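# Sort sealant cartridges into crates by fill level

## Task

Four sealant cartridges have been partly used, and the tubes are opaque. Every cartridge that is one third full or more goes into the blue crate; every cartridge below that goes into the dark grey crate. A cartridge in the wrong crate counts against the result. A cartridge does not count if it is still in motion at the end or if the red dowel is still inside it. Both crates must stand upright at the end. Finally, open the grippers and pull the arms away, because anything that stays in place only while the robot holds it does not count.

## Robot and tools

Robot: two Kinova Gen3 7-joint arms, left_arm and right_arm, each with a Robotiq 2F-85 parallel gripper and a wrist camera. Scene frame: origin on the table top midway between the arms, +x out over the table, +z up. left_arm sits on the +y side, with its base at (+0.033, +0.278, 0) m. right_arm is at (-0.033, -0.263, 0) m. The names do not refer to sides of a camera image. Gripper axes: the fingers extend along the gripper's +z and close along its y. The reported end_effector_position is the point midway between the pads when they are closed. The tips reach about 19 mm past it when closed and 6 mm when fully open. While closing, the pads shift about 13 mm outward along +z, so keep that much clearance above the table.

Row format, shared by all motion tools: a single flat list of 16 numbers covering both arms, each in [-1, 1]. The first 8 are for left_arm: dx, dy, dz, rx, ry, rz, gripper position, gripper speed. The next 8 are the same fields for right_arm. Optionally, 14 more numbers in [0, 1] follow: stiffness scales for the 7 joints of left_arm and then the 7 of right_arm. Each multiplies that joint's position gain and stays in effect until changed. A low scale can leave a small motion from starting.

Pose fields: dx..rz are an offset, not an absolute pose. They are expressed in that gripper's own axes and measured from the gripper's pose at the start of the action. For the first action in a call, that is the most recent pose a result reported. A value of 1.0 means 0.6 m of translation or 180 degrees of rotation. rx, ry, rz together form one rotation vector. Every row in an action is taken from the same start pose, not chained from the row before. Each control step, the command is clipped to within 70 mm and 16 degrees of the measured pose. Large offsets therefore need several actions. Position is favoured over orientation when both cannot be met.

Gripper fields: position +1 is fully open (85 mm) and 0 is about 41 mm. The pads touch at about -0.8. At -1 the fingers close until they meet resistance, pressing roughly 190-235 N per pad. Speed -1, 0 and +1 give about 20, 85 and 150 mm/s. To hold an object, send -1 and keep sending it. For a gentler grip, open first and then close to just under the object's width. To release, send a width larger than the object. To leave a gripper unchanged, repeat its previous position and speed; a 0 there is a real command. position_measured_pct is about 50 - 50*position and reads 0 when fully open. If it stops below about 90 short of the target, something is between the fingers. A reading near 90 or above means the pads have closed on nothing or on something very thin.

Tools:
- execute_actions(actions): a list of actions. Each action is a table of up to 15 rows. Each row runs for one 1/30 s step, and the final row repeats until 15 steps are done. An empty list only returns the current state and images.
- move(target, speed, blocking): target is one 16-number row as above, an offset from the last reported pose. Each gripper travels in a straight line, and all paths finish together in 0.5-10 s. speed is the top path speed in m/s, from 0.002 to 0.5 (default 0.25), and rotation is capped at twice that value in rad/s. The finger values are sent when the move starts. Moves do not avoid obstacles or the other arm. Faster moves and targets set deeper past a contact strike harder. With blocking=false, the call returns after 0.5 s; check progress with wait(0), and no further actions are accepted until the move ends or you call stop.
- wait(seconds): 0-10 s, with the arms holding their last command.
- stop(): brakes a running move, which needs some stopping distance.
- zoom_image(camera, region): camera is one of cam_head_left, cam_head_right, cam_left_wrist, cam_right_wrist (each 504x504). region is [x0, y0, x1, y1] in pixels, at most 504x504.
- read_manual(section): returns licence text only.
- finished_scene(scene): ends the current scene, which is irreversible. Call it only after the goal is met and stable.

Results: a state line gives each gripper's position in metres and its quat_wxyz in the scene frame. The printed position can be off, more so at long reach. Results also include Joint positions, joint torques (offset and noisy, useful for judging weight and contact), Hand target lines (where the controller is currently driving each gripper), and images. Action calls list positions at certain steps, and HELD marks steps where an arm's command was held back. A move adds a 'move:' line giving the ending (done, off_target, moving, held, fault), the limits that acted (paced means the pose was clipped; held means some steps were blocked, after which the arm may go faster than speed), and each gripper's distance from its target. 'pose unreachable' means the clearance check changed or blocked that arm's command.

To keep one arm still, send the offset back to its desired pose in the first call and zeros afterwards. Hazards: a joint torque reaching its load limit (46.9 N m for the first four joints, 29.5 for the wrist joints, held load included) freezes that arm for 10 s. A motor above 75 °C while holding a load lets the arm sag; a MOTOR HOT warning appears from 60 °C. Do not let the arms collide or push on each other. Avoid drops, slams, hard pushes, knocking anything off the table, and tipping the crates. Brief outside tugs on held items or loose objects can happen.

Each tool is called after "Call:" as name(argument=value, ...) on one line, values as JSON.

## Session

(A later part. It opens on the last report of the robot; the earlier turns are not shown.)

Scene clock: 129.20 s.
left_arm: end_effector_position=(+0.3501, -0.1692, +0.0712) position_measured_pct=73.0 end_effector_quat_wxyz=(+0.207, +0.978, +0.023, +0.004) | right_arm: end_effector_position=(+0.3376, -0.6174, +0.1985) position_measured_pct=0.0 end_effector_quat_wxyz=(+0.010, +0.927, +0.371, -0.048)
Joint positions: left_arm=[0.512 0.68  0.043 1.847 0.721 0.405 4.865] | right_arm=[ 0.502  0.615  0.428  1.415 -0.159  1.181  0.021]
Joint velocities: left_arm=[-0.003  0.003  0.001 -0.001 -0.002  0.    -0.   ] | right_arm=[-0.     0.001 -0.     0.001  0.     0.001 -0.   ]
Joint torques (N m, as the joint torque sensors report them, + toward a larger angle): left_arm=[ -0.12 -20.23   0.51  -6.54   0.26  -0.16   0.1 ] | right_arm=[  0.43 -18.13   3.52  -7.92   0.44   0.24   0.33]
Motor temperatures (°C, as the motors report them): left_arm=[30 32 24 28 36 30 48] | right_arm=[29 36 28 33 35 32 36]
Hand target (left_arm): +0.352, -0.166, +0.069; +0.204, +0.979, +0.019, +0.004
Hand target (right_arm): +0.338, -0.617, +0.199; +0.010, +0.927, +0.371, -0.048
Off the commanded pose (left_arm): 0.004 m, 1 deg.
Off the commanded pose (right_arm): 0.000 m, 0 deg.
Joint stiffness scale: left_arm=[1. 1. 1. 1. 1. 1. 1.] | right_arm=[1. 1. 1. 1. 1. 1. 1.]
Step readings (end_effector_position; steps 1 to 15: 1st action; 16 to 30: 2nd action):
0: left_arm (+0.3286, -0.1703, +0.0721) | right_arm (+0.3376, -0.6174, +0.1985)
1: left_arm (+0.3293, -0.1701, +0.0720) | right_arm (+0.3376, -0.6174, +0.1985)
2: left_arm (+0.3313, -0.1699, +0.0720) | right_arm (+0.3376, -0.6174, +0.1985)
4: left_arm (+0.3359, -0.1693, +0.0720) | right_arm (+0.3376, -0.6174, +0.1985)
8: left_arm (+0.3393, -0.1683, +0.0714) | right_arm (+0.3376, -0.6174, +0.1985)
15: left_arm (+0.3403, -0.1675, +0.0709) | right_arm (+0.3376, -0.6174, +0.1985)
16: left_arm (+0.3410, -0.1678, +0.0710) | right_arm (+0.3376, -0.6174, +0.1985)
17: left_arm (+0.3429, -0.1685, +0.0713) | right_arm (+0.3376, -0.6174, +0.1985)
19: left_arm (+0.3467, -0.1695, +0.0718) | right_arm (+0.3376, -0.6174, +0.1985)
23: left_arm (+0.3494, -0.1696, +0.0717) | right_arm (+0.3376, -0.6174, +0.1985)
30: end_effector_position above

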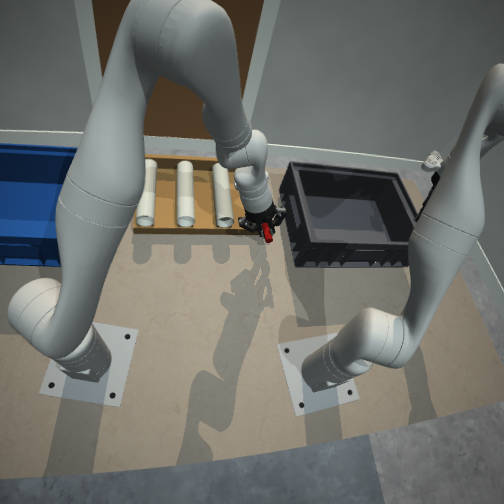

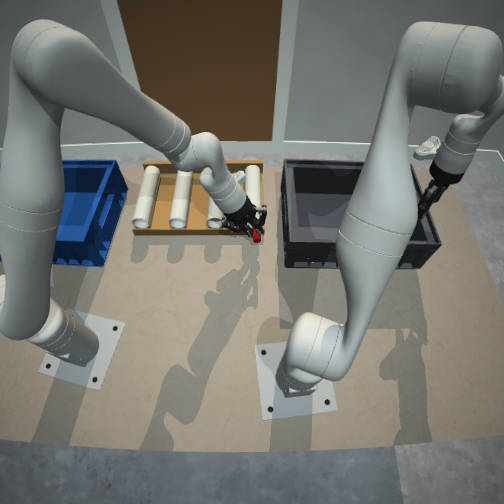

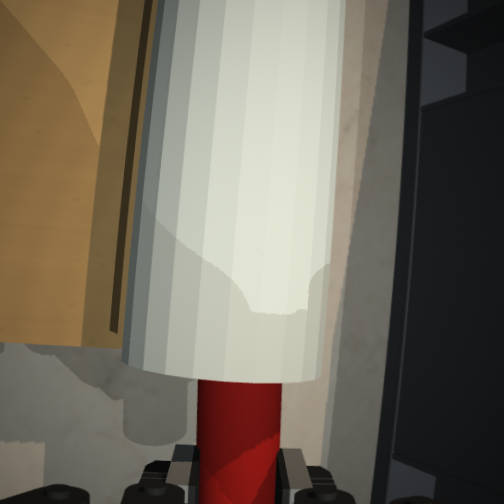

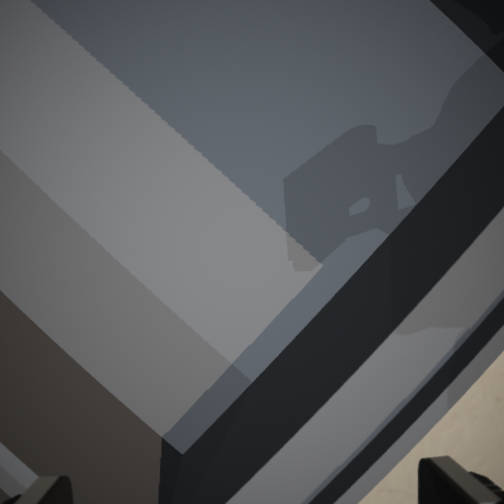

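Call:
move(target=[-0.308, 0, 0, 0, 0, 0, -1, 0.5, 0, 0, 0, 0, 0, 0, 1, 0.5], speed=0.3)

Call:
move(target=[0.018, -0.345, -0.153, 0.2438, 0, 0.0152, -1, 0.5, 0.78, -0.471, -0.105, -0.1254, -0.022, 0.2448, 1, 0.5], speed=0.4)

Scene clock: 178.30 s.
left_arm: end_effector_position=(+0.1656, -0.1771, +0.0702) position_measured_pct=73.0 end_effector_quat_wxyz=(+0.206, +0.978, +0.018, +0.003) | right_arm: end_effector_position=(+0.3376, -0.6174, +0.1985) position_measured_pct=0.0 end_effector_quat_wxyz=(+0.010, +0.927, +0.371, -0.048)
Joint positions: left_arm=[0.761 0.571 0.223 2.166 0.895 0.053 4.993] | right_arm=[ 0.502  0.615  0.428  1.415 -0.159  1.181  0.021]
Joint velocities: left_arm=[ 0.006  0.    -0.001  0.    -0.     0.     0.002] | right_arm=[-0.001 -0.    -0.    -0.    -0.     0.002  0.   ]
Joint torques (N m, as the joint torque sensors report them, + toward a larger angle): left_arm=[ -0.14 -16.27   0.94  -5.07  -0.2   -0.42   0.22] | right_arm=[  0.71 -18.74   2.47  -7.73   0.48   0.03   0.3 ]
Motor temperatures (°C, as the motors report them): left_arm=[30 32 24 28 36 30 48] | right_arm=[29 36 28 33 35 32 36]
Hand target (left_arm): +0.166, -0.177, +0.071; +0.207, +0.978, +0.023, +0.004
Hand target (right_arm): +0.338, -0.617, +0.199; +0.010, +0.927, +0.371, -0.048
Off the commanded pose (left_arm): 0.001 m, 1 deg.
Off the commanded pose (right_arm): 0.000 m, 0 deg.
Joint stiffness scale: left_arm=[1. 1. 1. 1. 1. 1. 1.] | right_arm=[1. 1. 1. 1. 1. 1. 1.]
move: done

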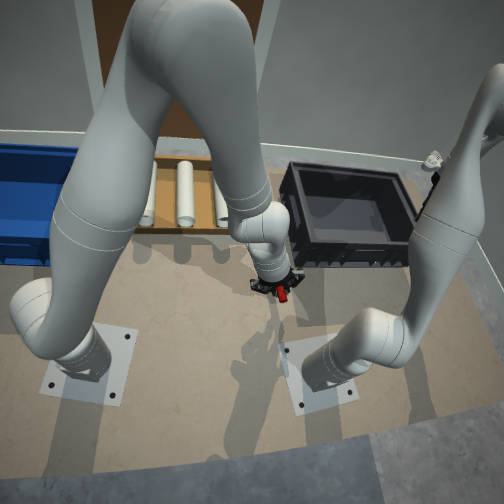

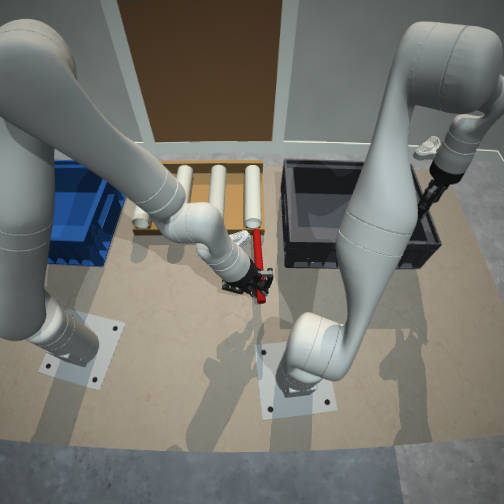

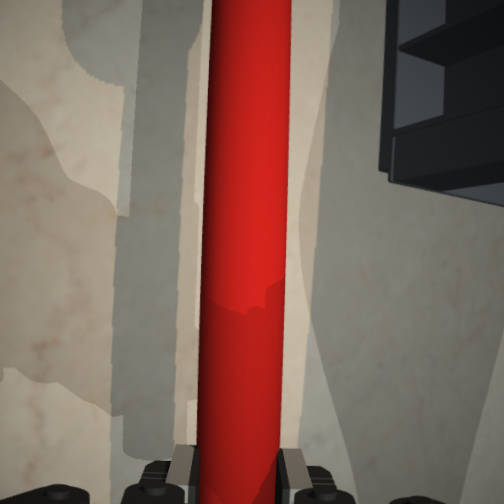

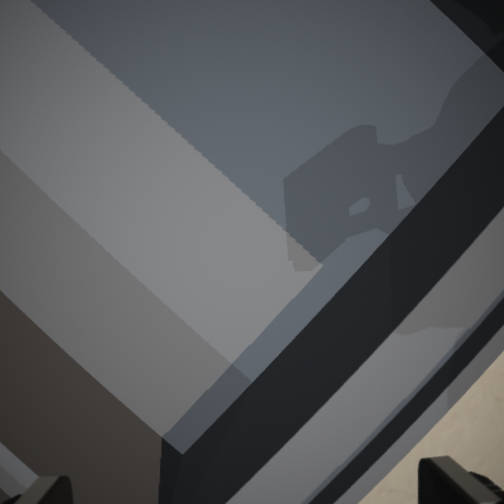

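Scene clock: 180.87 s.
left_arm: end_effector_position=(+0.1675, +0.0448, +0.0705) position_measured_pct=73.0 end_effector_quat_wxyz=(-0.168, +0.986, -0.006, -0.001) | right_arm: end_effector_position=(+0.4857, -0.0874, +0.2250) position_measured_pct=0.0 end_effector_quat_wxyz=(+0.216, +0.976, +0.004, +0.005)
Joint positions: left_arm=[ 1.31   0.599 -0.536  2.113  0.162  0.799  5.584] | right_arm=[-0.678  0.807  0.437  1.057  0.088  1.505 -2.008]
Joint velocities: left_arm=[ 0.    -0.     0.001 -0.    -0.     0.    -0.001] | right_arm=[-0.     0.005 -0.    -0.002 -0.001  0.002 -0.001]
Joint torques (N m, as the joint torque sensors report them, + toward a larger angle): left_arm=[  0.02 -14.33  -2.89  -3.46  -0.76   0.8    0.24] | right_arm=[  0.21 -21.75   4.06  -7.83   1.31   1.1    0.16]
Motor temperatures (°C, as the motors report them): left_arm=[30 32 24 28 36 30 48] | right_arm=[29 36 28 33 35 32 36]
Hand target (left_arm): +0.168, +0.049, +0.071; -0.174, +0.985, -0.005, -0.000
Hand target (right_arm): +0.484, -0.086, +0.223; +0.213, +0.977, +0.001, +0.001
Off the commanded pose (left_arm): 0.005 m, 1 deg.
Off the commanded pose (right_arm): 0.004 m, 1 deg.
Joint stiffness scale: left_arm=[1. 1. 1. 1. 1. 1. 1.] | right_arm=[1. 1. 1. 1. 1. 1. 1.]
move: off_target (left_arm, right_arm); limits=paced

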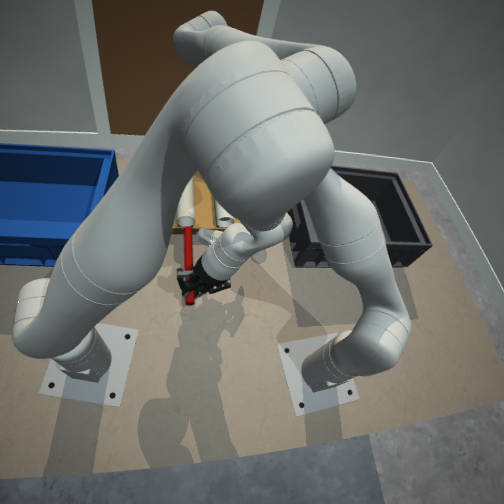

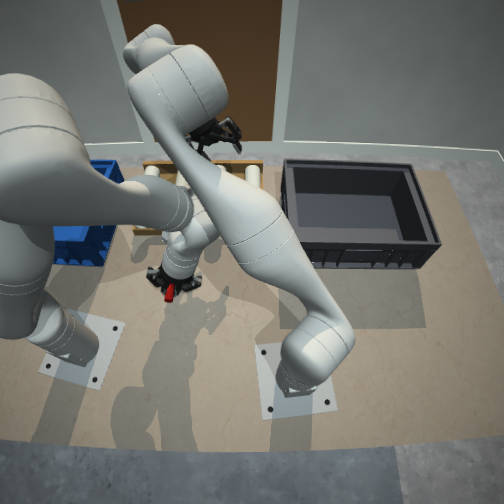

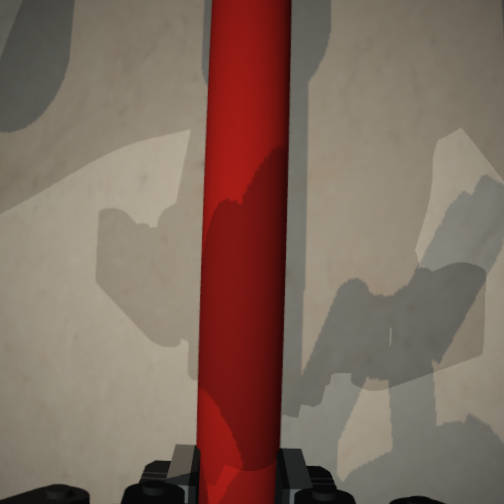

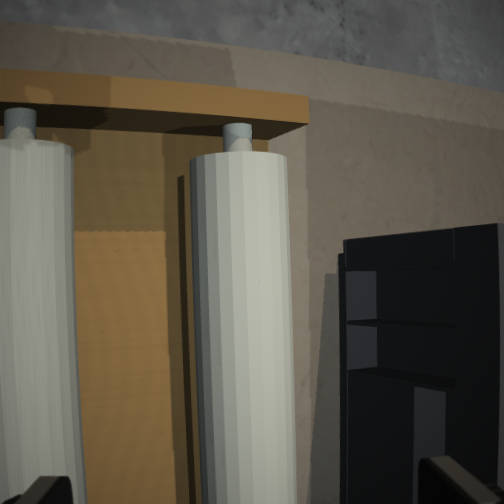

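Call:
move(target=[0, 0, 0, 0, 0, 0, -1, 0.5, 0, 0, 0.3, 0, 0, 0, 1, 0.5], speed=0.2)

Scene clock: 188.53 s.
left_arm: end_effector_position=(+0.1675, +0.0448, +0.0705) position_measured_pct=73.0 end_effector_quat_wxyz=(-0.168, +0.986, -0.006, -0.001) | right_arm: end_effector_position=(+0.4895, -0.1654, +0.0663) position_measured_pct=0.0 end_effector_quat_wxyz=(+0.220, +0.976, +0.006, +0.008)
Joint positions: left_arm=[ 1.31   0.599 -0.536  2.113  0.162  0.799  5.584] | right_arm=[-0.599  0.929  0.428  1.398  0.087  1.024 -2.008]
Joint velocities: left_arm=[ 0.     0.002  0.002  0.    -0.    -0.    -0.   ] | right_arm=[ 0.003  0.004 -0.002 -0.     0.     0.001 -0.002]
Joint torques (N m, as the joint torque sensors report them, + toward a larger angle): left_arm=[ -0.43 -14.36  -2.68  -3.55  -0.6    0.9    0.19] | right_arm=[ -0.17 -21.22   3.75  -6.18   0.9    0.92   0.18]
Motor temperatures (°C, as the motors report them): left_arm=[30 32 24 28 36 30 48] | right_arm=[29 36 28 33 35 32 36]
Hand target (left_arm): +0.168, +0.045, +0.070; -0.168, +0.986, -0.006, -0.001
Hand target (right_arm): +0.488, -0.164, +0.062; +0.216, +0.976, +0.004, +0.005
Off the commanded pose (left_arm): 0.000 m, 0 deg.
Off the commanded pose (right_arm): 0.005 m, 1 deg.
Joint stiffness scale: left_arm=[1. 1. 1. 1. 1. 1. 1.] | right_arm=[1. 1. 1. 1. 1. 1. 1.]
move: off_target (right_arm)

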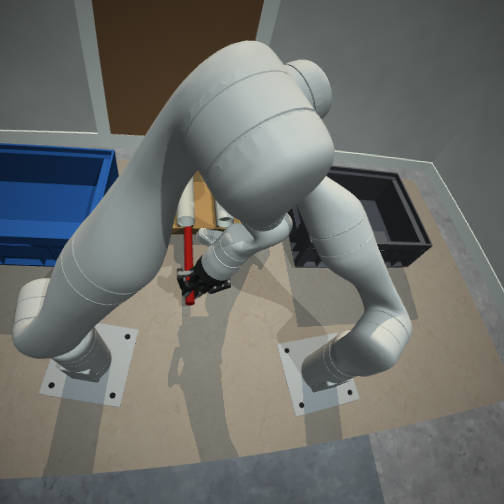

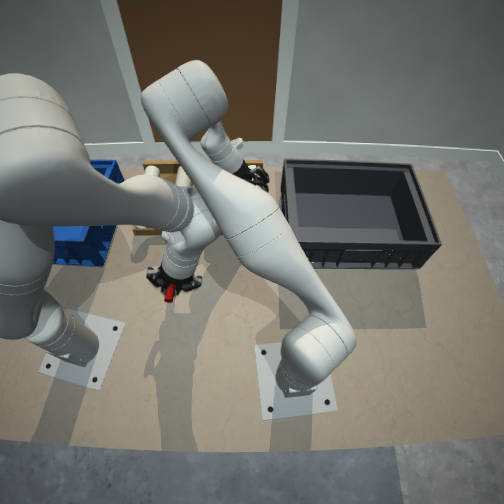

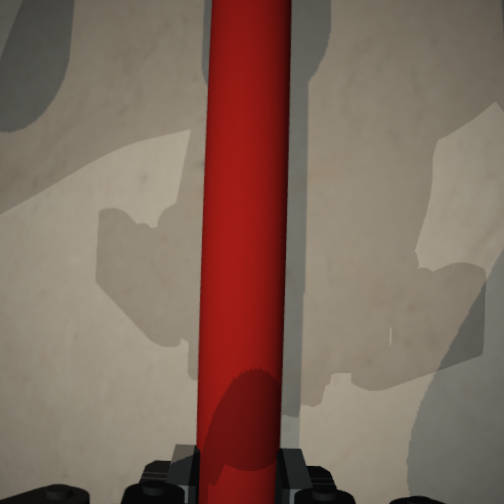

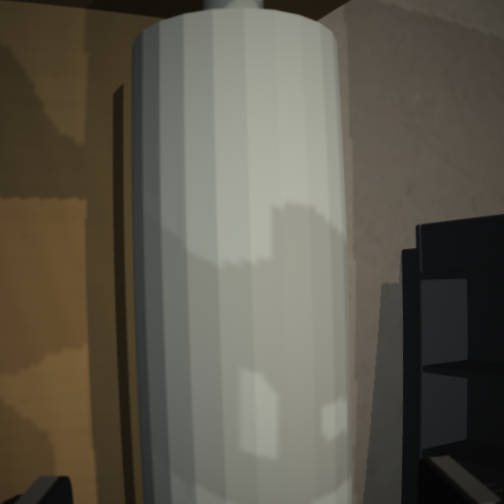

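Call:
execute_actions(actions=[[[0,0,0,0,0,0,-1,0.5,0,0,0.008,0,0,0,-1,0.5]],[[0,0,0,0,0,0,-1,0.5,0,0,0,0,0,0,-1,0.5]]])

Call:
move(target=[0, 0, 0, 0, 0, 0, -1, 0.5, 0, 0.12, -0.257, 0, 0, 0, -1, 0.5], speed=0.3)

Call:
move(target=[0, 0, 0, 0, 0, 0, -1, 0.5, -0.033, 0.433, 0.195, 0.109, -0.109, 0.4913, -1, 0.5], speed=0.4)

Scene clock: 206.90 s.
left_arm: end_effector_position=(+0.1675, +0.0448, +0.0705) position_measured_pct=73.0 end_effector_quat_wxyz=(-0.168, +0.986, -0.006, -0.001) | right_arm: end_effector_position=(+0.4903, -0.1606, +0.0640) position_measured_pct=46.0 end_effector_quat_wxyz=(+0.216, +0.976, +0.009, +0.010)
Joint positions: left_arm=[ 1.31   0.599 -0.536  2.113  0.162  0.799  5.584] | right_arm=[-0.602  0.931  0.424  1.399  0.085  1.014 -2.008]
Joint velocities: left_arm=[ 0.001 -0.    -0.    -0.     0.     0.001  0.   ] | right_arm=[-0.     0.    -0.     0.001 -0.001  0.001  0.002]
Joint torques (N m, as the joint torque sensors report them, + toward a larger angle): left_arm=[  0.   -14.43  -2.54  -3.64  -0.7    0.87   0.24] | right_arm=[  2.68 -19.03   6.49  -5.06   2.22   0.85   0.2 ]
Motor temperatures (°C, as the motors report them): left_arm=[30 32 24 28 36 30 48] | right_arm=[29 37 28 33 35 32 36]
Hand target (left_arm): +0.168, +0.045, +0.070; -0.168, +0.986, -0.006, -0.001
Hand target (right_arm): +0.490, -0.161, +0.064; +0.216, +0.976, +0.009, +0.010
Off the commanded pose (left_arm): 0.000 m, 0 deg.
Off the commanded pose (right_arm): 0.001 m, 0 deg.
Joint stiffness scale: left_arm=[1. 1. 1. 1. 1. 1. 1.] | right_arm=[1. 1. 1. 1. 1. 1. 1.]
Step readings (end_effector_position; steps 1 to 15: 1st action; 16 to 30: 2nd action):
0: left_arm (+0.1675, +0.0448, +0.0705) | right_arm (+0.4895, -0.1656, +0.0662)
1: left_arm (+0.1675, +0.0448, +0.0705) | right_arm (+0.4896, -0.1655, +0.0660)
2: left_arm (+0.1675, +0.0448, +0.0705) | right_arm (+0.4899, -0.1655, +0.0656)
4: left_arm (+0.1675, +0.0448, +0.0705) | right_arm (+0.4901, -0.1656, +0.0650)
8: left_arm (+0.1675, +0.0448, +0.0705) | right_arm (+0.4900, -0.1657, +0.0645)
15: left_arm (+0.1675, +0.0448, +0.0705) | right_arm (+0.4902, -0.1612, +0.0637)
16: left_arm (+0.1675, +0.0448, +0.0705) | right_arm (+0.4903, -0.1608, +0.0639)
17: left_arm (+0.1675, +0.0448, +0.0705) | right_arm (+0.4903, -0.1606, +0.0640)
19: left_arm (+0.1675, +0.0448, +0.0705) | right_arm (+0.4903, -0.1606, +0.0640)
23: left_arm (+0.1675, +0.0448, +0.0705) | right_arm (+0.4903, -0.1606, +0.0640)
30: end_effector_position above

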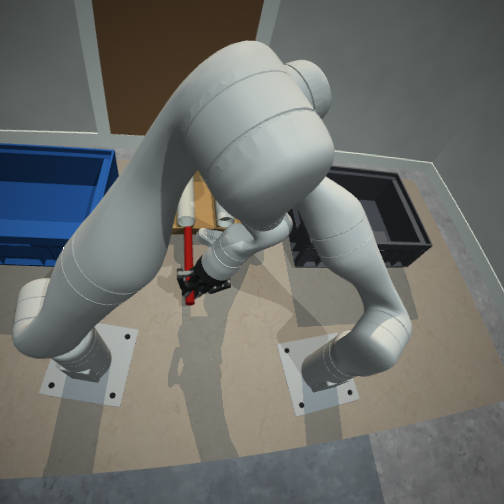

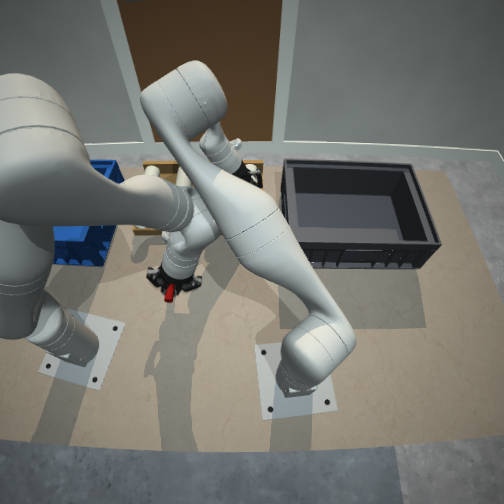

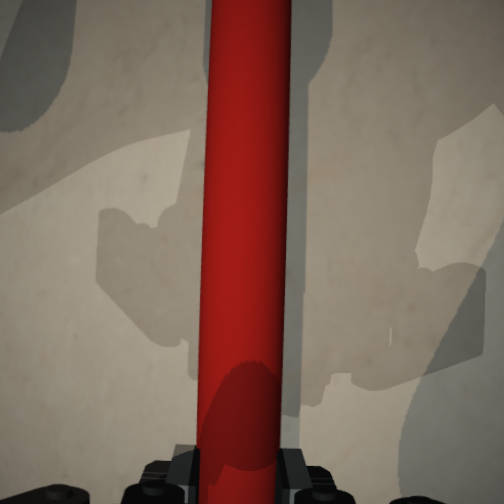

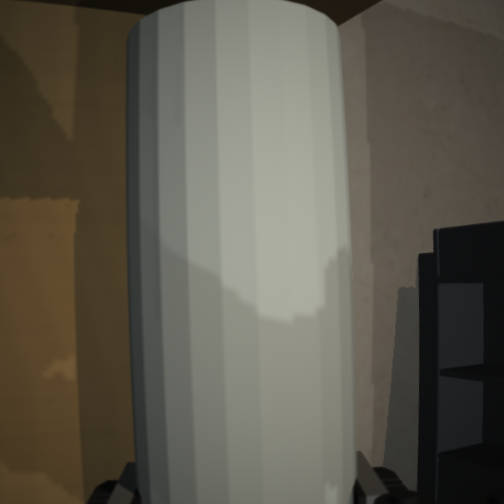

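Scene clock: 208.00 s.
left_arm: end_effector_position=(+0.1675, +0.0448, +0.0705) position_measured_pct=73.0 end_effector_quat_wxyz=(-0.168, +0.986, -0.006, -0.001) | right_arm: end_effector_position=(+0.4871, -0.1589, +0.2302) position_measured_pct=46.0 end_effector_quat_wxyz=(+0.213, +0.977, +0.006, +0.009)
Joint positions: left_arm=[ 1.31   0.599 -0.536  2.113  0.162  0.799  5.584] | right_arm=[-0.615  0.72   0.47   1.217  0.11   1.383 -1.91 ]
Joint velocities: left_arm=[ 0.     0.002 -0.002  0.     0.     0.001 -0.   ] | right_arm=[ 0.    -0.002 -0.    -0.002  0.001  0.001 -0.002]
Joint torques (N m, as the joint torque sensors report them, + toward a larger angle): left_arm=[ -0.22 -14.22  -2.96  -3.42  -0.63   0.83   0.09] | right_arm=[  0.41 -20.01   3.56  -8.24   1.26   0.53  -0.07]
Motor temperatures (°C, as the motors report them): left_arm=[30 32 24 28 36 30 48] | right_arm=[29 37 28 33 35 32 36]
Hand target (left_arm): +0.168, +0.045, +0.070; -0.168, +0.986, -0.006, -0.001
Hand target (right_arm): +0.488, -0.161, +0.234; +0.216, +0.976, +0.009, +0.010
Off the commanded pose (left_arm): 0.000 m, 0 deg.
Off the commanded pose (right_arm): 0.004 m, 1 deg.
Joint stiffness scale: left_arm=[1. 1. 1. 1. 1. 1. 1.] | right_arm=[1. 1. 1. 1. 1. 1. 1.]
move: off_target (right_arm)

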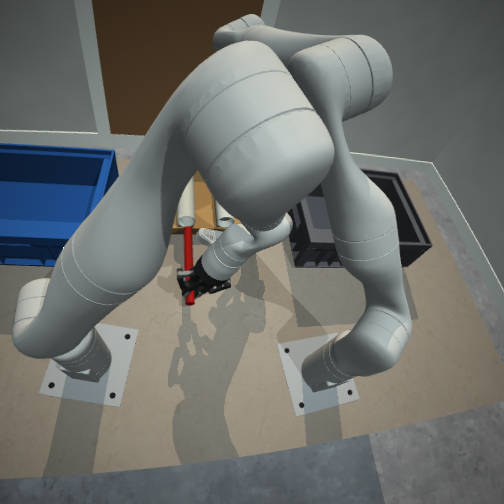

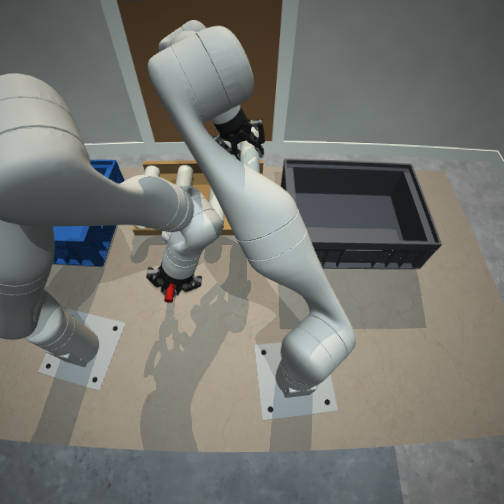

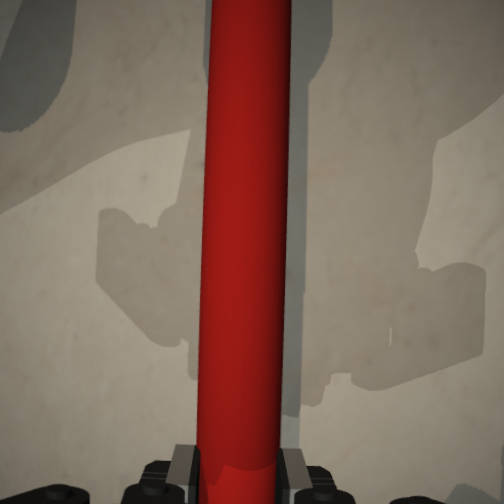

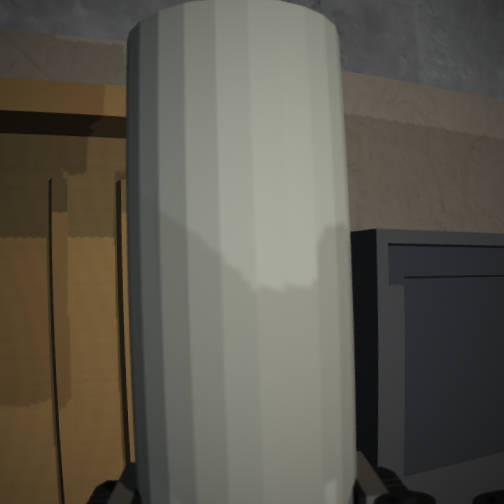

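Scene clock: 210.67 s.
left_arm: end_effector_position=(+0.1675, +0.0448, +0.0705) position_measured_pct=73.0 end_effector_quat_wxyz=(-0.168, +0.986, -0.006, -0.001) | right_arm: end_effector_position=(+0.4708, -0.4459, +0.2332) position_measured_pct=46.0 end_effector_quat_wxyz=(-0.004, +0.716, -0.698, +0.005)
Joint positions: left_arm=[ 1.31   0.599 -0.536  2.113  0.162  0.799  5.584] | right_arm=[-0.003  0.677  0.756  1.305 -0.464  1.322 -2.463]
Joint velocities: left_arm=[ 0.    -0.002 -0.     0.    -0.     0.    -0.   ] | right_arm=[ 0.005 -0.    -0.     0.001 -0.    -0.001 -0.   ]
Joint torques (N m, as the joint torque sensors report them, + toward a larger angle): left_arm=[ -0.08 -14.26  -2.55  -3.56  -0.51   0.74   0.15] | right_arm=[  0.08 -18.94   4.18  -7.78   0.54  -0.05   0.45]
Motor temperatures (°C, as the motors report them): left_arm=[30 32 24 28 36 30 48] | right_arm=[29 37 28 33 35 32 36]
Hand target (left_arm): +0.168, +0.045, +0.070; -0.168, +0.986, -0.006, -0.001
Hand target (right_arm): +0.472, -0.445, +0.232; -0.006, +0.713, -0.701, +0.004
Off the commanded pose (left_arm): 0.000 m, 0 deg.
Off the commanded pose (right_arm): 0.003 m, 1 deg.
Joint stiffness scale: left_arm=[1. 1. 1. 1. 1. 1. 1.] | right_arm=[1. 1. 1. 1. 1. 1. 1.]
move: done

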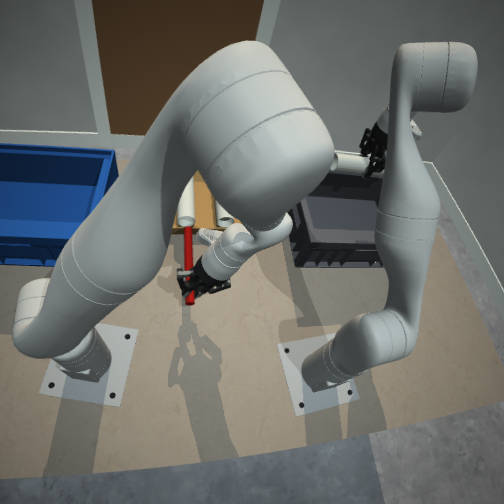

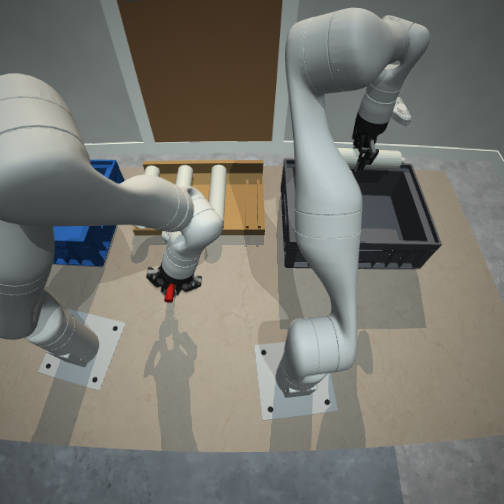

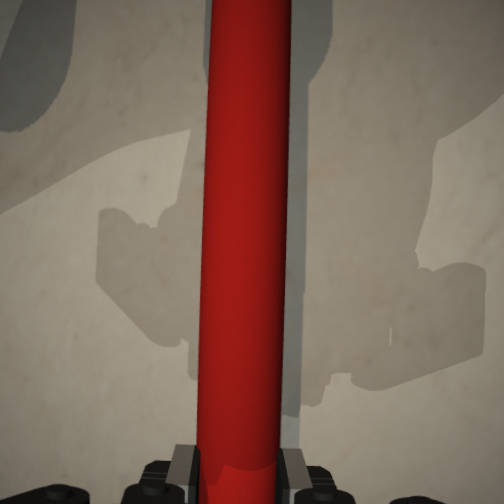

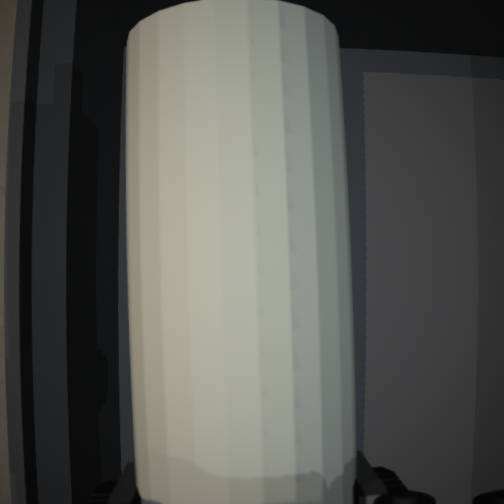

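Call:
execute_actions(actions=[[[0.04,-0.009,0.003,0,0,0,-1,0.5,0,0.033,0.08,0,0,0,-1,0.5]],[[0.02,-0.002,0.001,0,0,0,-1,0.5,0,0,0.08,0,0,0,-1,0.5]],[[0.02,-0.002,0.001,0,0,0,-1,0.5,0,0,0.08,0,0,0,-1,0.5]],[[0.02,-0.002,0.001,0,0,0,-1,0.5,0,0,0.05,0,0,0,-1,0.5]],[[0.02,-0.002,0.001,0,0,0,-1,0.5,0,0,0,0,0,0,-1,0.5]]])

Scene clock: 225.50 s.
left_arm: end_effector_position=(+0.2260, +0.0495, +0.0702) position_measured_pct=73.0 end_effector_quat_wxyz=(-0.156, +0.988, +0.007, -0.006) | right_arm: end_effector_position=(+0.4508, -0.4525, +0.0698) position_measured_pct=46.0 end_effector_quat_wxyz=(+0.005, +0.715, -0.699, +0.009)
Joint positions: left_arm=[ 1.147  0.62  -0.545  2.053  0.157  0.799  5.457] | right_arm=[ 0.046  0.831  0.622  1.592 -0.564  0.891 -2.345]
Joint velocities: left_arm=[-0.006  0.002  0.001 -0.     0.    -0.001  0.   ] | right_arm=[ 0.     0.    -0.     0.     0.001 -0.001  0.004]
Joint torques (N m, as the joint torque sensors report them, + toward a larger angle): left_arm=[ -0.16 -14.92  -2.81  -3.85  -0.71   0.79  -0.09] | right_arm=[  0.29 -19.71   4.65  -6.48   0.18   0.2    0.18]
Motor temperatures (°C, as the motors report them): left_arm=[30 32 24 28 36 30 48] | right_arm=[29 37 28 33 35 32 36]
Hand target (left_arm): +0.228, +0.051, +0.070; -0.159, +0.987, +0.005, -0.006
Hand target (right_arm): +0.451, -0.452, +0.070; +0.005, +0.715, -0.699, +0.009
Off the commanded pose (left_arm): 0.002 m, 0 deg.
Off the commanded pose (right_arm): 0.000 m, 0 deg.
Joint stiffness scale: left_arm=[1. 1. 1. 1. 1. 1. 1.] | right_arm=[1. 1. 1. 1. 1. 1. 1.]
Step readings (end_effector_position; steps 1 to 15: 1st action; 16 to 30: 2nd action; 31 to 45: 3rd action; 46 to 60: 4th action; 61 to 75: 5th action):
0: left_arm (+0.1675, +0.0448, +0.0705) | right_arm (+0.4707, -0.4462, +0.2332)
1: left_arm (+0.1681, +0.0450, +0.0705) | right_arm (+0.4705, -0.4464, +0.2327)
2: left_arm (+0.1712, +0.0457, +0.0705) | right_arm (+0.4695, -0.4475, +0.2294)
4: left_arm (+0.1791, +0.0473, +0.0710) | right_arm (+0.4632, -0.4509, +0.2137)
8: left_arm (+0.1853, +0.0487, +0.0710) | right_arm (+0.4517, -0.4514, +0.1910)
15: left_arm (+0.1873, +0.0495, +0.0708) | right_arm (+0.4499, -0.4493, +0.1865)
16: left_arm (+0.1881, +0.0495, +0.0708) | right_arm (+0.4501, -0.4493, +0.1857)
17: left_arm (+0.1902, +0.0493, +0.0708) | right_arm (+0.4514, -0.4496, +0.1818)
19: left_arm (+0.1932, +0.0488, +0.0708) | right_arm (+0.4536, -0.4501, +0.1651)
23: left_arm (+0.1956, +0.0491, +0.0707) | right_arm (+0.4512, -0.4491, +0.1463)
30: left_arm (+0.1965, +0.0495, +0.0707) | right_arm (+0.4499, -0.4504, +0.1417)
31: left_arm (+0.1974, +0.0495, +0.0707) | right_arm (+0.4501, -0.4505, +0.1407)
32: left_arm (+0.1996, +0.0492, +0.0707) | right_arm (+0.4516, -0.4510, +0.1365)
34: left_arm (+0.2027, +0.0488, +0.0707) | right_arm (+0.4542, -0.4508, +0.1199)
38: left_arm (+0.2051, +0.0490, +0.0706) | right_arm (+0.4518, -0.4497, +0.1017)
45: left_arm (+0.2061, +0.0495, +0.0705) | right_arm (+0.4503, -0.4514, +0.0968)
46: left_arm (+0.2069, +0.0495, +0.0705) | right_arm (+0.4505, -0.4516, +0.0959)
47: left_arm (+0.2092, +0.0492, +0.0705) | right_arm (+0.4522, -0.4521, +0.0918)
49: left_arm (+0.2124, +0.0487, +0.0705) | right_arm (+0.4535, -0.4517, +0.0813)
53: left_arm (+0.2149, +0.0490, +0.0704) | right_arm (+0.4516, -0.4515, +0.0722)
60: left_arm (+0.2159, +0.0495, +0.0704) | right_arm (+0.4508, -0.4525, +0.0698)
61: left_arm (+0.2168, +0.0495, +0.0704) | right_arm (+0.4508, -0.4525, +0.0698)
62: left_arm (+0.2191, +0.0492, +0.0704) | right_arm (+0.4508, -0.4525, +0.0698)
64: left_arm (+0.2224, +0.0487, +0.0704) | right_arm (+0.4508, -0.4525, +0.0698)
68: left_arm (+0.2250, +0.0490, +0.0703) | right_arm (+0.4508, -0.4525, +0.0698)
75: end_effector_position above

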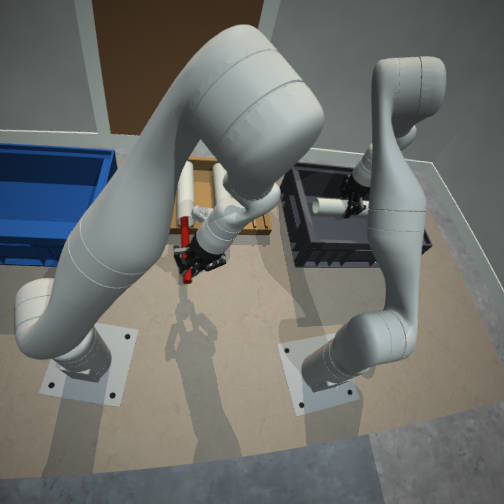

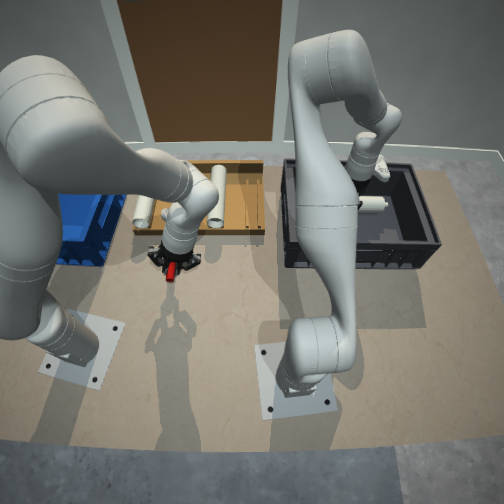

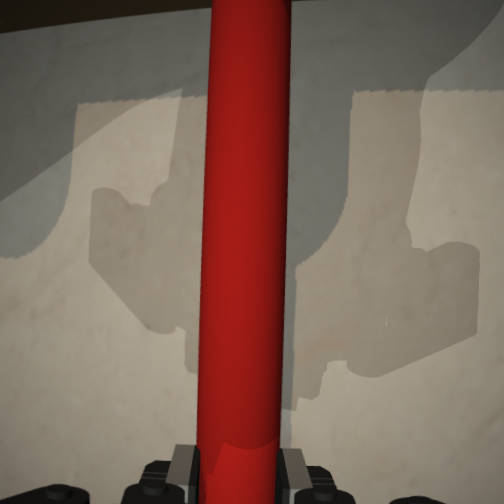

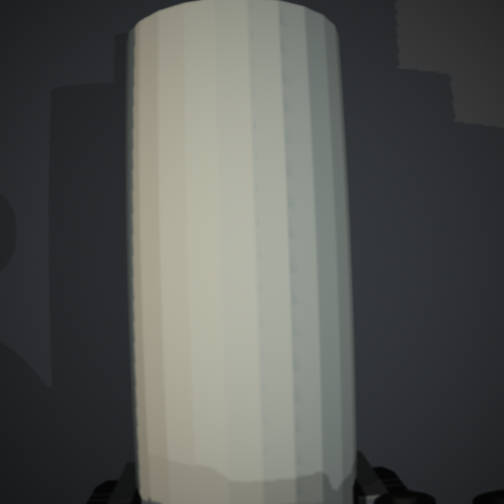

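Continue probing; right lowers a bit more, releases, and rises.

Call:
execute_actions(actions=[[[0.02,-0.002,0.001,0,0,0,-1,0.5,0,0,0.02,0,0,0,-1,0.5]],[[0.02,-0.002,0.001,0,0,0,-1,0.5,0,0,0,0,0,0,0.7,0.5]],[[0.02,-0.002,0.001,0,0,0,-1,0.5,0,0,-0.1,0,0,0,0.7,0.5]],[[0.02,-0.002,0.001,0,0,0,-1,0.5,0,0,-0.1,0,0,0,0.7,0.5]],[[0.02,-0.002,0.001,0,0,0,-1,0.5,0,0,-0.1,0,0,0,0.7,0.5]]])

Scene clock: 235.60 s.
left_arm: end_effector_position=(+0.2805, +0.0508, +0.0704) position_measured_pct=73.0 end_effector_quat_wxyz=(-0.142, +0.990, +0.021, -0.001) | right_arm: end_effector_position=(+0.4515, -0.4478, +0.2308) position_measured_pct=15.1 end_effector_quat_wxyz=(+0.000, +0.716, -0.698, +0.006)
Joint positions: left_arm=[ 1.017  0.645 -0.545  1.978  0.157  0.802  5.372] | right_arm=[-0.011  0.637  0.748  1.379 -0.433  1.281 -2.453]
Joint velocities: left_arm=[-0.005 -0.001  0.002 -0.001 -0.    -0.    -0.   ] | right_arm=[-0.006 -0.002  0.005 -0.006 -0.     0.005 -0.   ]
Joint torques (N m, as the joint torque sensors report them, + toward a larger angle): left_arm=[ -0.12 -16.11  -3.32  -4.15  -0.52   0.6    0.22] | right_arm=[ -0.05 -17.8    3.7   -8.13   0.14  -0.13   0.  ]
Motor temperatures (°C, as the motors report them): left_arm=[30 32 24 28 36 30 48] | right_arm=[29 37 28 33 35 32 36]
Hand target (left_arm): +0.281, +0.052, +0.070; -0.145, +0.989, +0.018, -0.002
Hand target (right_arm): +0.451, -0.449, +0.234; +0.002, +0.715, -0.699, +0.007
Off the commanded pose (left_arm): 0.001 m, 0 deg.
Off the commanded pose (right_arm): 0.003 m, 0 deg.
Joint stiffness scale: left_arm=[1. 1. 1. 1. 1. 1. 1.] | right_arm=[1. 1. 1. 1. 1. 1. 1.]
Step readings (end_effector_position; steps 1 to 15: 1st action; 16 to 30: 2nd action; 31 to 45: 3rd action; 46 to 60: 4th action; 61 to 75: 5th action):
0: left_arm (+0.2261, +0.0497, +0.0702) | right_arm (+0.4508, -0.4525, +0.0698)
1: left_arm (+0.2270, +0.0496, +0.0702) | right_arm (+0.4509, -0.4527, +0.0692)
2: left_arm (+0.2294, +0.0493, +0.0703) | right_arm (+0.4517, -0.4532, +0.0675)
4: left_arm (+0.2328, +0.0488, +0.0703) | right_arm (+0.4519, -0.4533, +0.0641)
8: left_arm (+0.2354, +0.0491, +0.0702) | right_arm (+0.4514, -0.4532, +0.0613)
15: left_arm (+0.2364, +0.0496, +0.0702) | right_arm (+0.4512, -0.4534, +0.0606)
16: left_arm (+0.2373, +0.0496, +0.0702) | right_arm (+0.4512, -0.4534, +0.0606)
17: left_arm (+0.2397, +0.0493, +0.0702) | right_arm (+0.4512, -0.4534, +0.0606)
19: left_arm (+0.2433, +0.0489, +0.0703) | right_arm (+0.4512, -0.4534, +0.0606)
23: left_arm (+0.2460, +0.0492, +0.0702) | right_arm (+0.4512, -0.4534, +0.0606)
30: left_arm (+0.2470, +0.0498, +0.0701) | right_arm (+0.4512, -0.4534, +0.0606)
31: left_arm (+0.2480, +0.0498, +0.0701) | right_arm (+0.4511, -0.4532, +0.0612)
32: left_arm (+0.2505, +0.0495, +0.0702) | right_arm (+0.4493, -0.4528, +0.0652)
34: left_arm (+0.2542, +0.0490, +0.0703) | right_arm (+0.4440, -0.4537, +0.0844)
38: left_arm (+0.2569, +0.0494, +0.0702) | right_arm (+0.4471, -0.4545, +0.1098)
45: left_arm (+0.2579, +0.0500, +0.0701) | right_arm (+0.4508, -0.4516, +0.1172)
46: left_arm (+0.2589, +0.0501, +0.0702) | right_arm (+0.4507, -0.4514, +0.1182)
47: left_arm (+0.2615, +0.0498, +0.0702) | right_arm (+0.4491, -0.4510, +0.1227)
49: left_arm (+0.2653, +0.0493, +0.0704) | right_arm (+0.4448, -0.4514, +0.1419)
53: left_arm (+0.2681, +0.0497, +0.0703) | right_arm (+0.4480, -0.4516, +0.1673)
60: left_arm (+0.2691, +0.0504, +0.0702) | right_arm (+0.4509, -0.4497, +0.1739)
61: left_arm (+0.2701, +0.0504, +0.0703) | right_arm (+0.4508, -0.4495, +0.1749)
62: left_arm (+0.2727, +0.0501, +0.0704) | right_arm (+0.4495, -0.4490, +0.1791)
64: left_arm (+0.2767, +0.0497, +0.0705) | right_arm (+0.4461, -0.4486, +0.1981)
68: left_arm (+0.2795, +0.0501, +0.0705) | right_arm (+0.4490, -0.4486, +0.2245)
75: end_effector_position above

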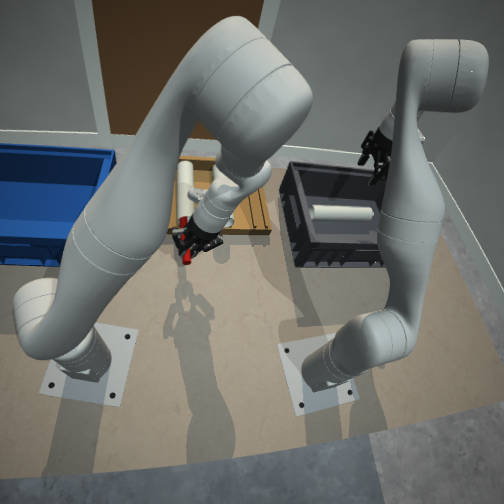

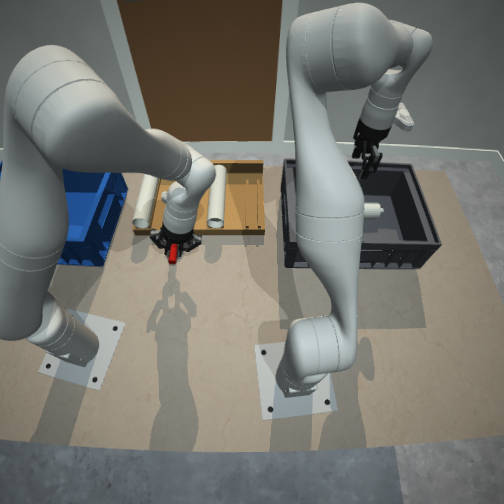

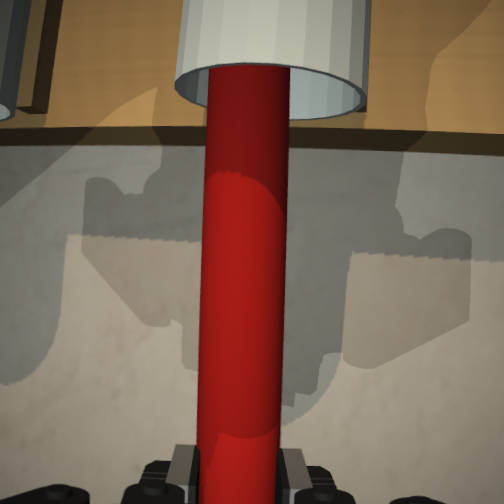

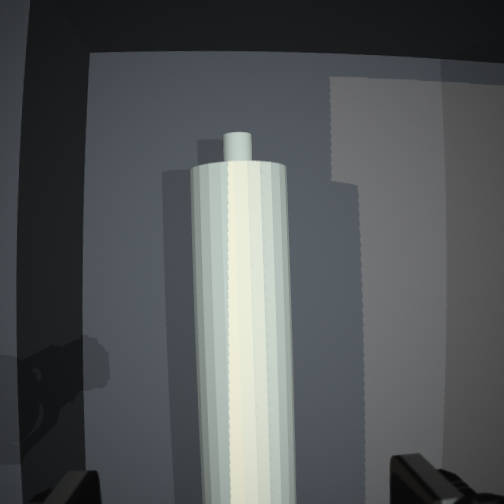

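Call:
execute_actions(actions=[[[0.02,-0.002,0.001,0,0,0,-1,0.5,0,0,0,0,0,0,0.7,0]],[[0.02,-0.002,0.001,0,0,0,-1,0.5,0,0,0,0,0,0,0.7,0]]])

Scene clock: 258.90 s.
left_arm: end_effector_position=(+0.3041, +0.0515, +0.0711) position_measured_pct=73.0 end_effector_quat_wxyz=(-0.136, +0.990, +0.026, +0.003) | right_arm: end_effector_position=(+0.4516, -0.4477, +0.2310) position_measured_pct=15.1 end_effector_quat_wxyz=(-0.000, +0.716, -0.698, +0.006)
Joint positions: left_arm=[ 0.968  0.656 -0.545  1.942  0.157  0.805  5.341] | right_arm=[-0.011  0.636  0.748  1.378 -0.433  1.281 -2.453]
Joint velocities: left_arm=[-0.005  0.001  0.    -0.     0.    -0.001 -0.   ] | right_arm=[ 0.001  0.    -0.    -0.002  0.    -0.    -0.   ]
Joint torques (N m, as the joint torque sensors report them, + toward a larger angle): left_arm=[ -0.03 -16.42  -3.73  -4.43  -0.81   0.56   0.36] | right_arm=[  0.35 -17.83   4.11  -7.65   0.43   0.13  -0.1 ]
Motor temperatures (°C, as the motors report them): left_arm=[30 32 24 28 36 30 48] | right_arm=[29 37 28 33 35 32 36]
Hand target (left_arm): +0.304, +0.053, +0.071; -0.139, +0.990, +0.024, +0.001
Hand target (right_arm): +0.452, -0.448, +0.231; -0.000, +0.716, -0.698, +0.006
Off the commanded pose (left_arm): 0.002 m, 1 deg.
Off the commanded pose (right_arm): 0.000 m, 0 deg.
Joint stiffness scale: left_arm=[1. 1. 1. 1. 1. 1. 1.] | right_arm=[1. 1. 1. 1. 1. 1. 1.]
Step readings (end_effector_position; steps 1 to 15: 1st action; 16 to 30: 2nd action):
0: left_arm (+0.2807, +0.0509, +0.0704) | right_arm (+0.4516, -0.4477, +0.2310)
1: left_arm (+0.2816, +0.0509, +0.0705) | right_arm (+0.4516, -0.4477, +0.2310)
2: left_arm (+0.2843, +0.0506, +0.0706) | right_arm (+0.4516, -0.4477, +0.2310)
4: left_arm (+0.2883, +0.0502, +0.0708) | right_arm (+0.4516, -0.4477, +0.2310)
8: left_arm (+0.2912, +0.0506, +0.0707) | right_arm (+0.4516, -0.4477, +0.2310)
15: left_arm (+0.2922, +0.0511, +0.0707) | right_arm (+0.4516, -0.4477, +0.2310)
16: left_arm (+0.2932, +0.0512, +0.0708) | right_arm (+0.4516, -0.4477, +0.2310)
17: left_arm (+0.2960, +0.0509, +0.0710) | right_arm (+0.4516, -0.4477, +0.2310)
19: left_arm (+0.3002, +0.0505, +0.0712) | right_arm (+0.4516, -0.4477, +0.2310)
23: left_arm (+0.3031, +0.0510, +0.0712) | right_arm (+0.4516, -0.4477, +0.2310)
30: end_effector_position above

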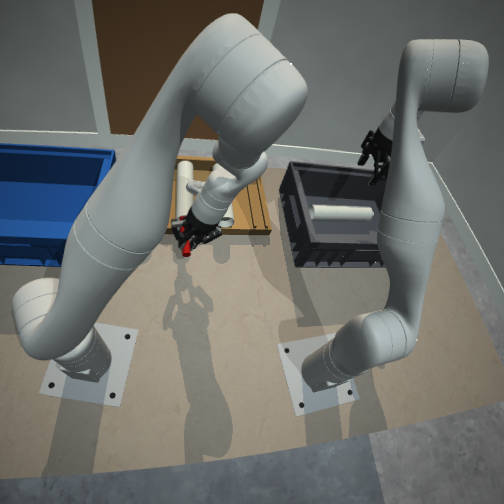

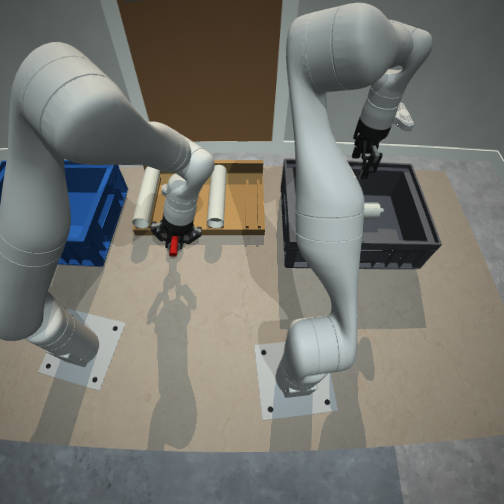

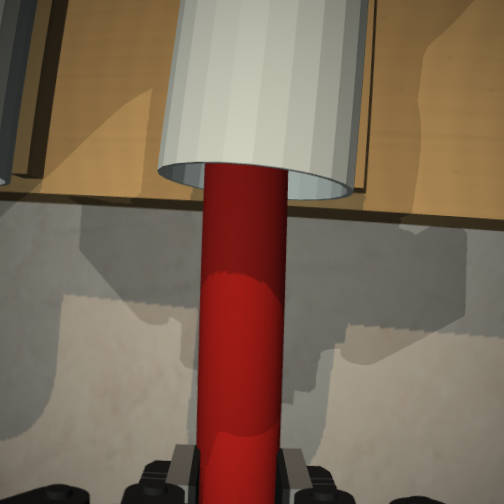

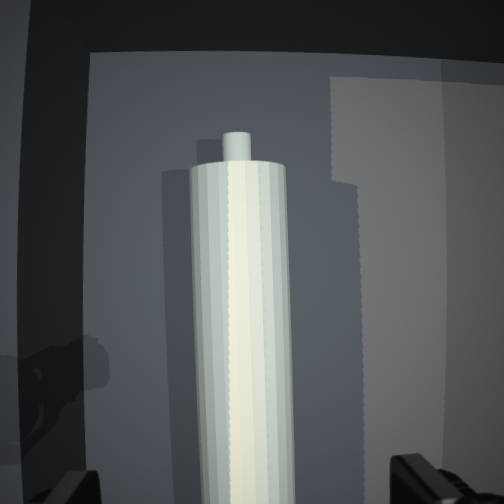

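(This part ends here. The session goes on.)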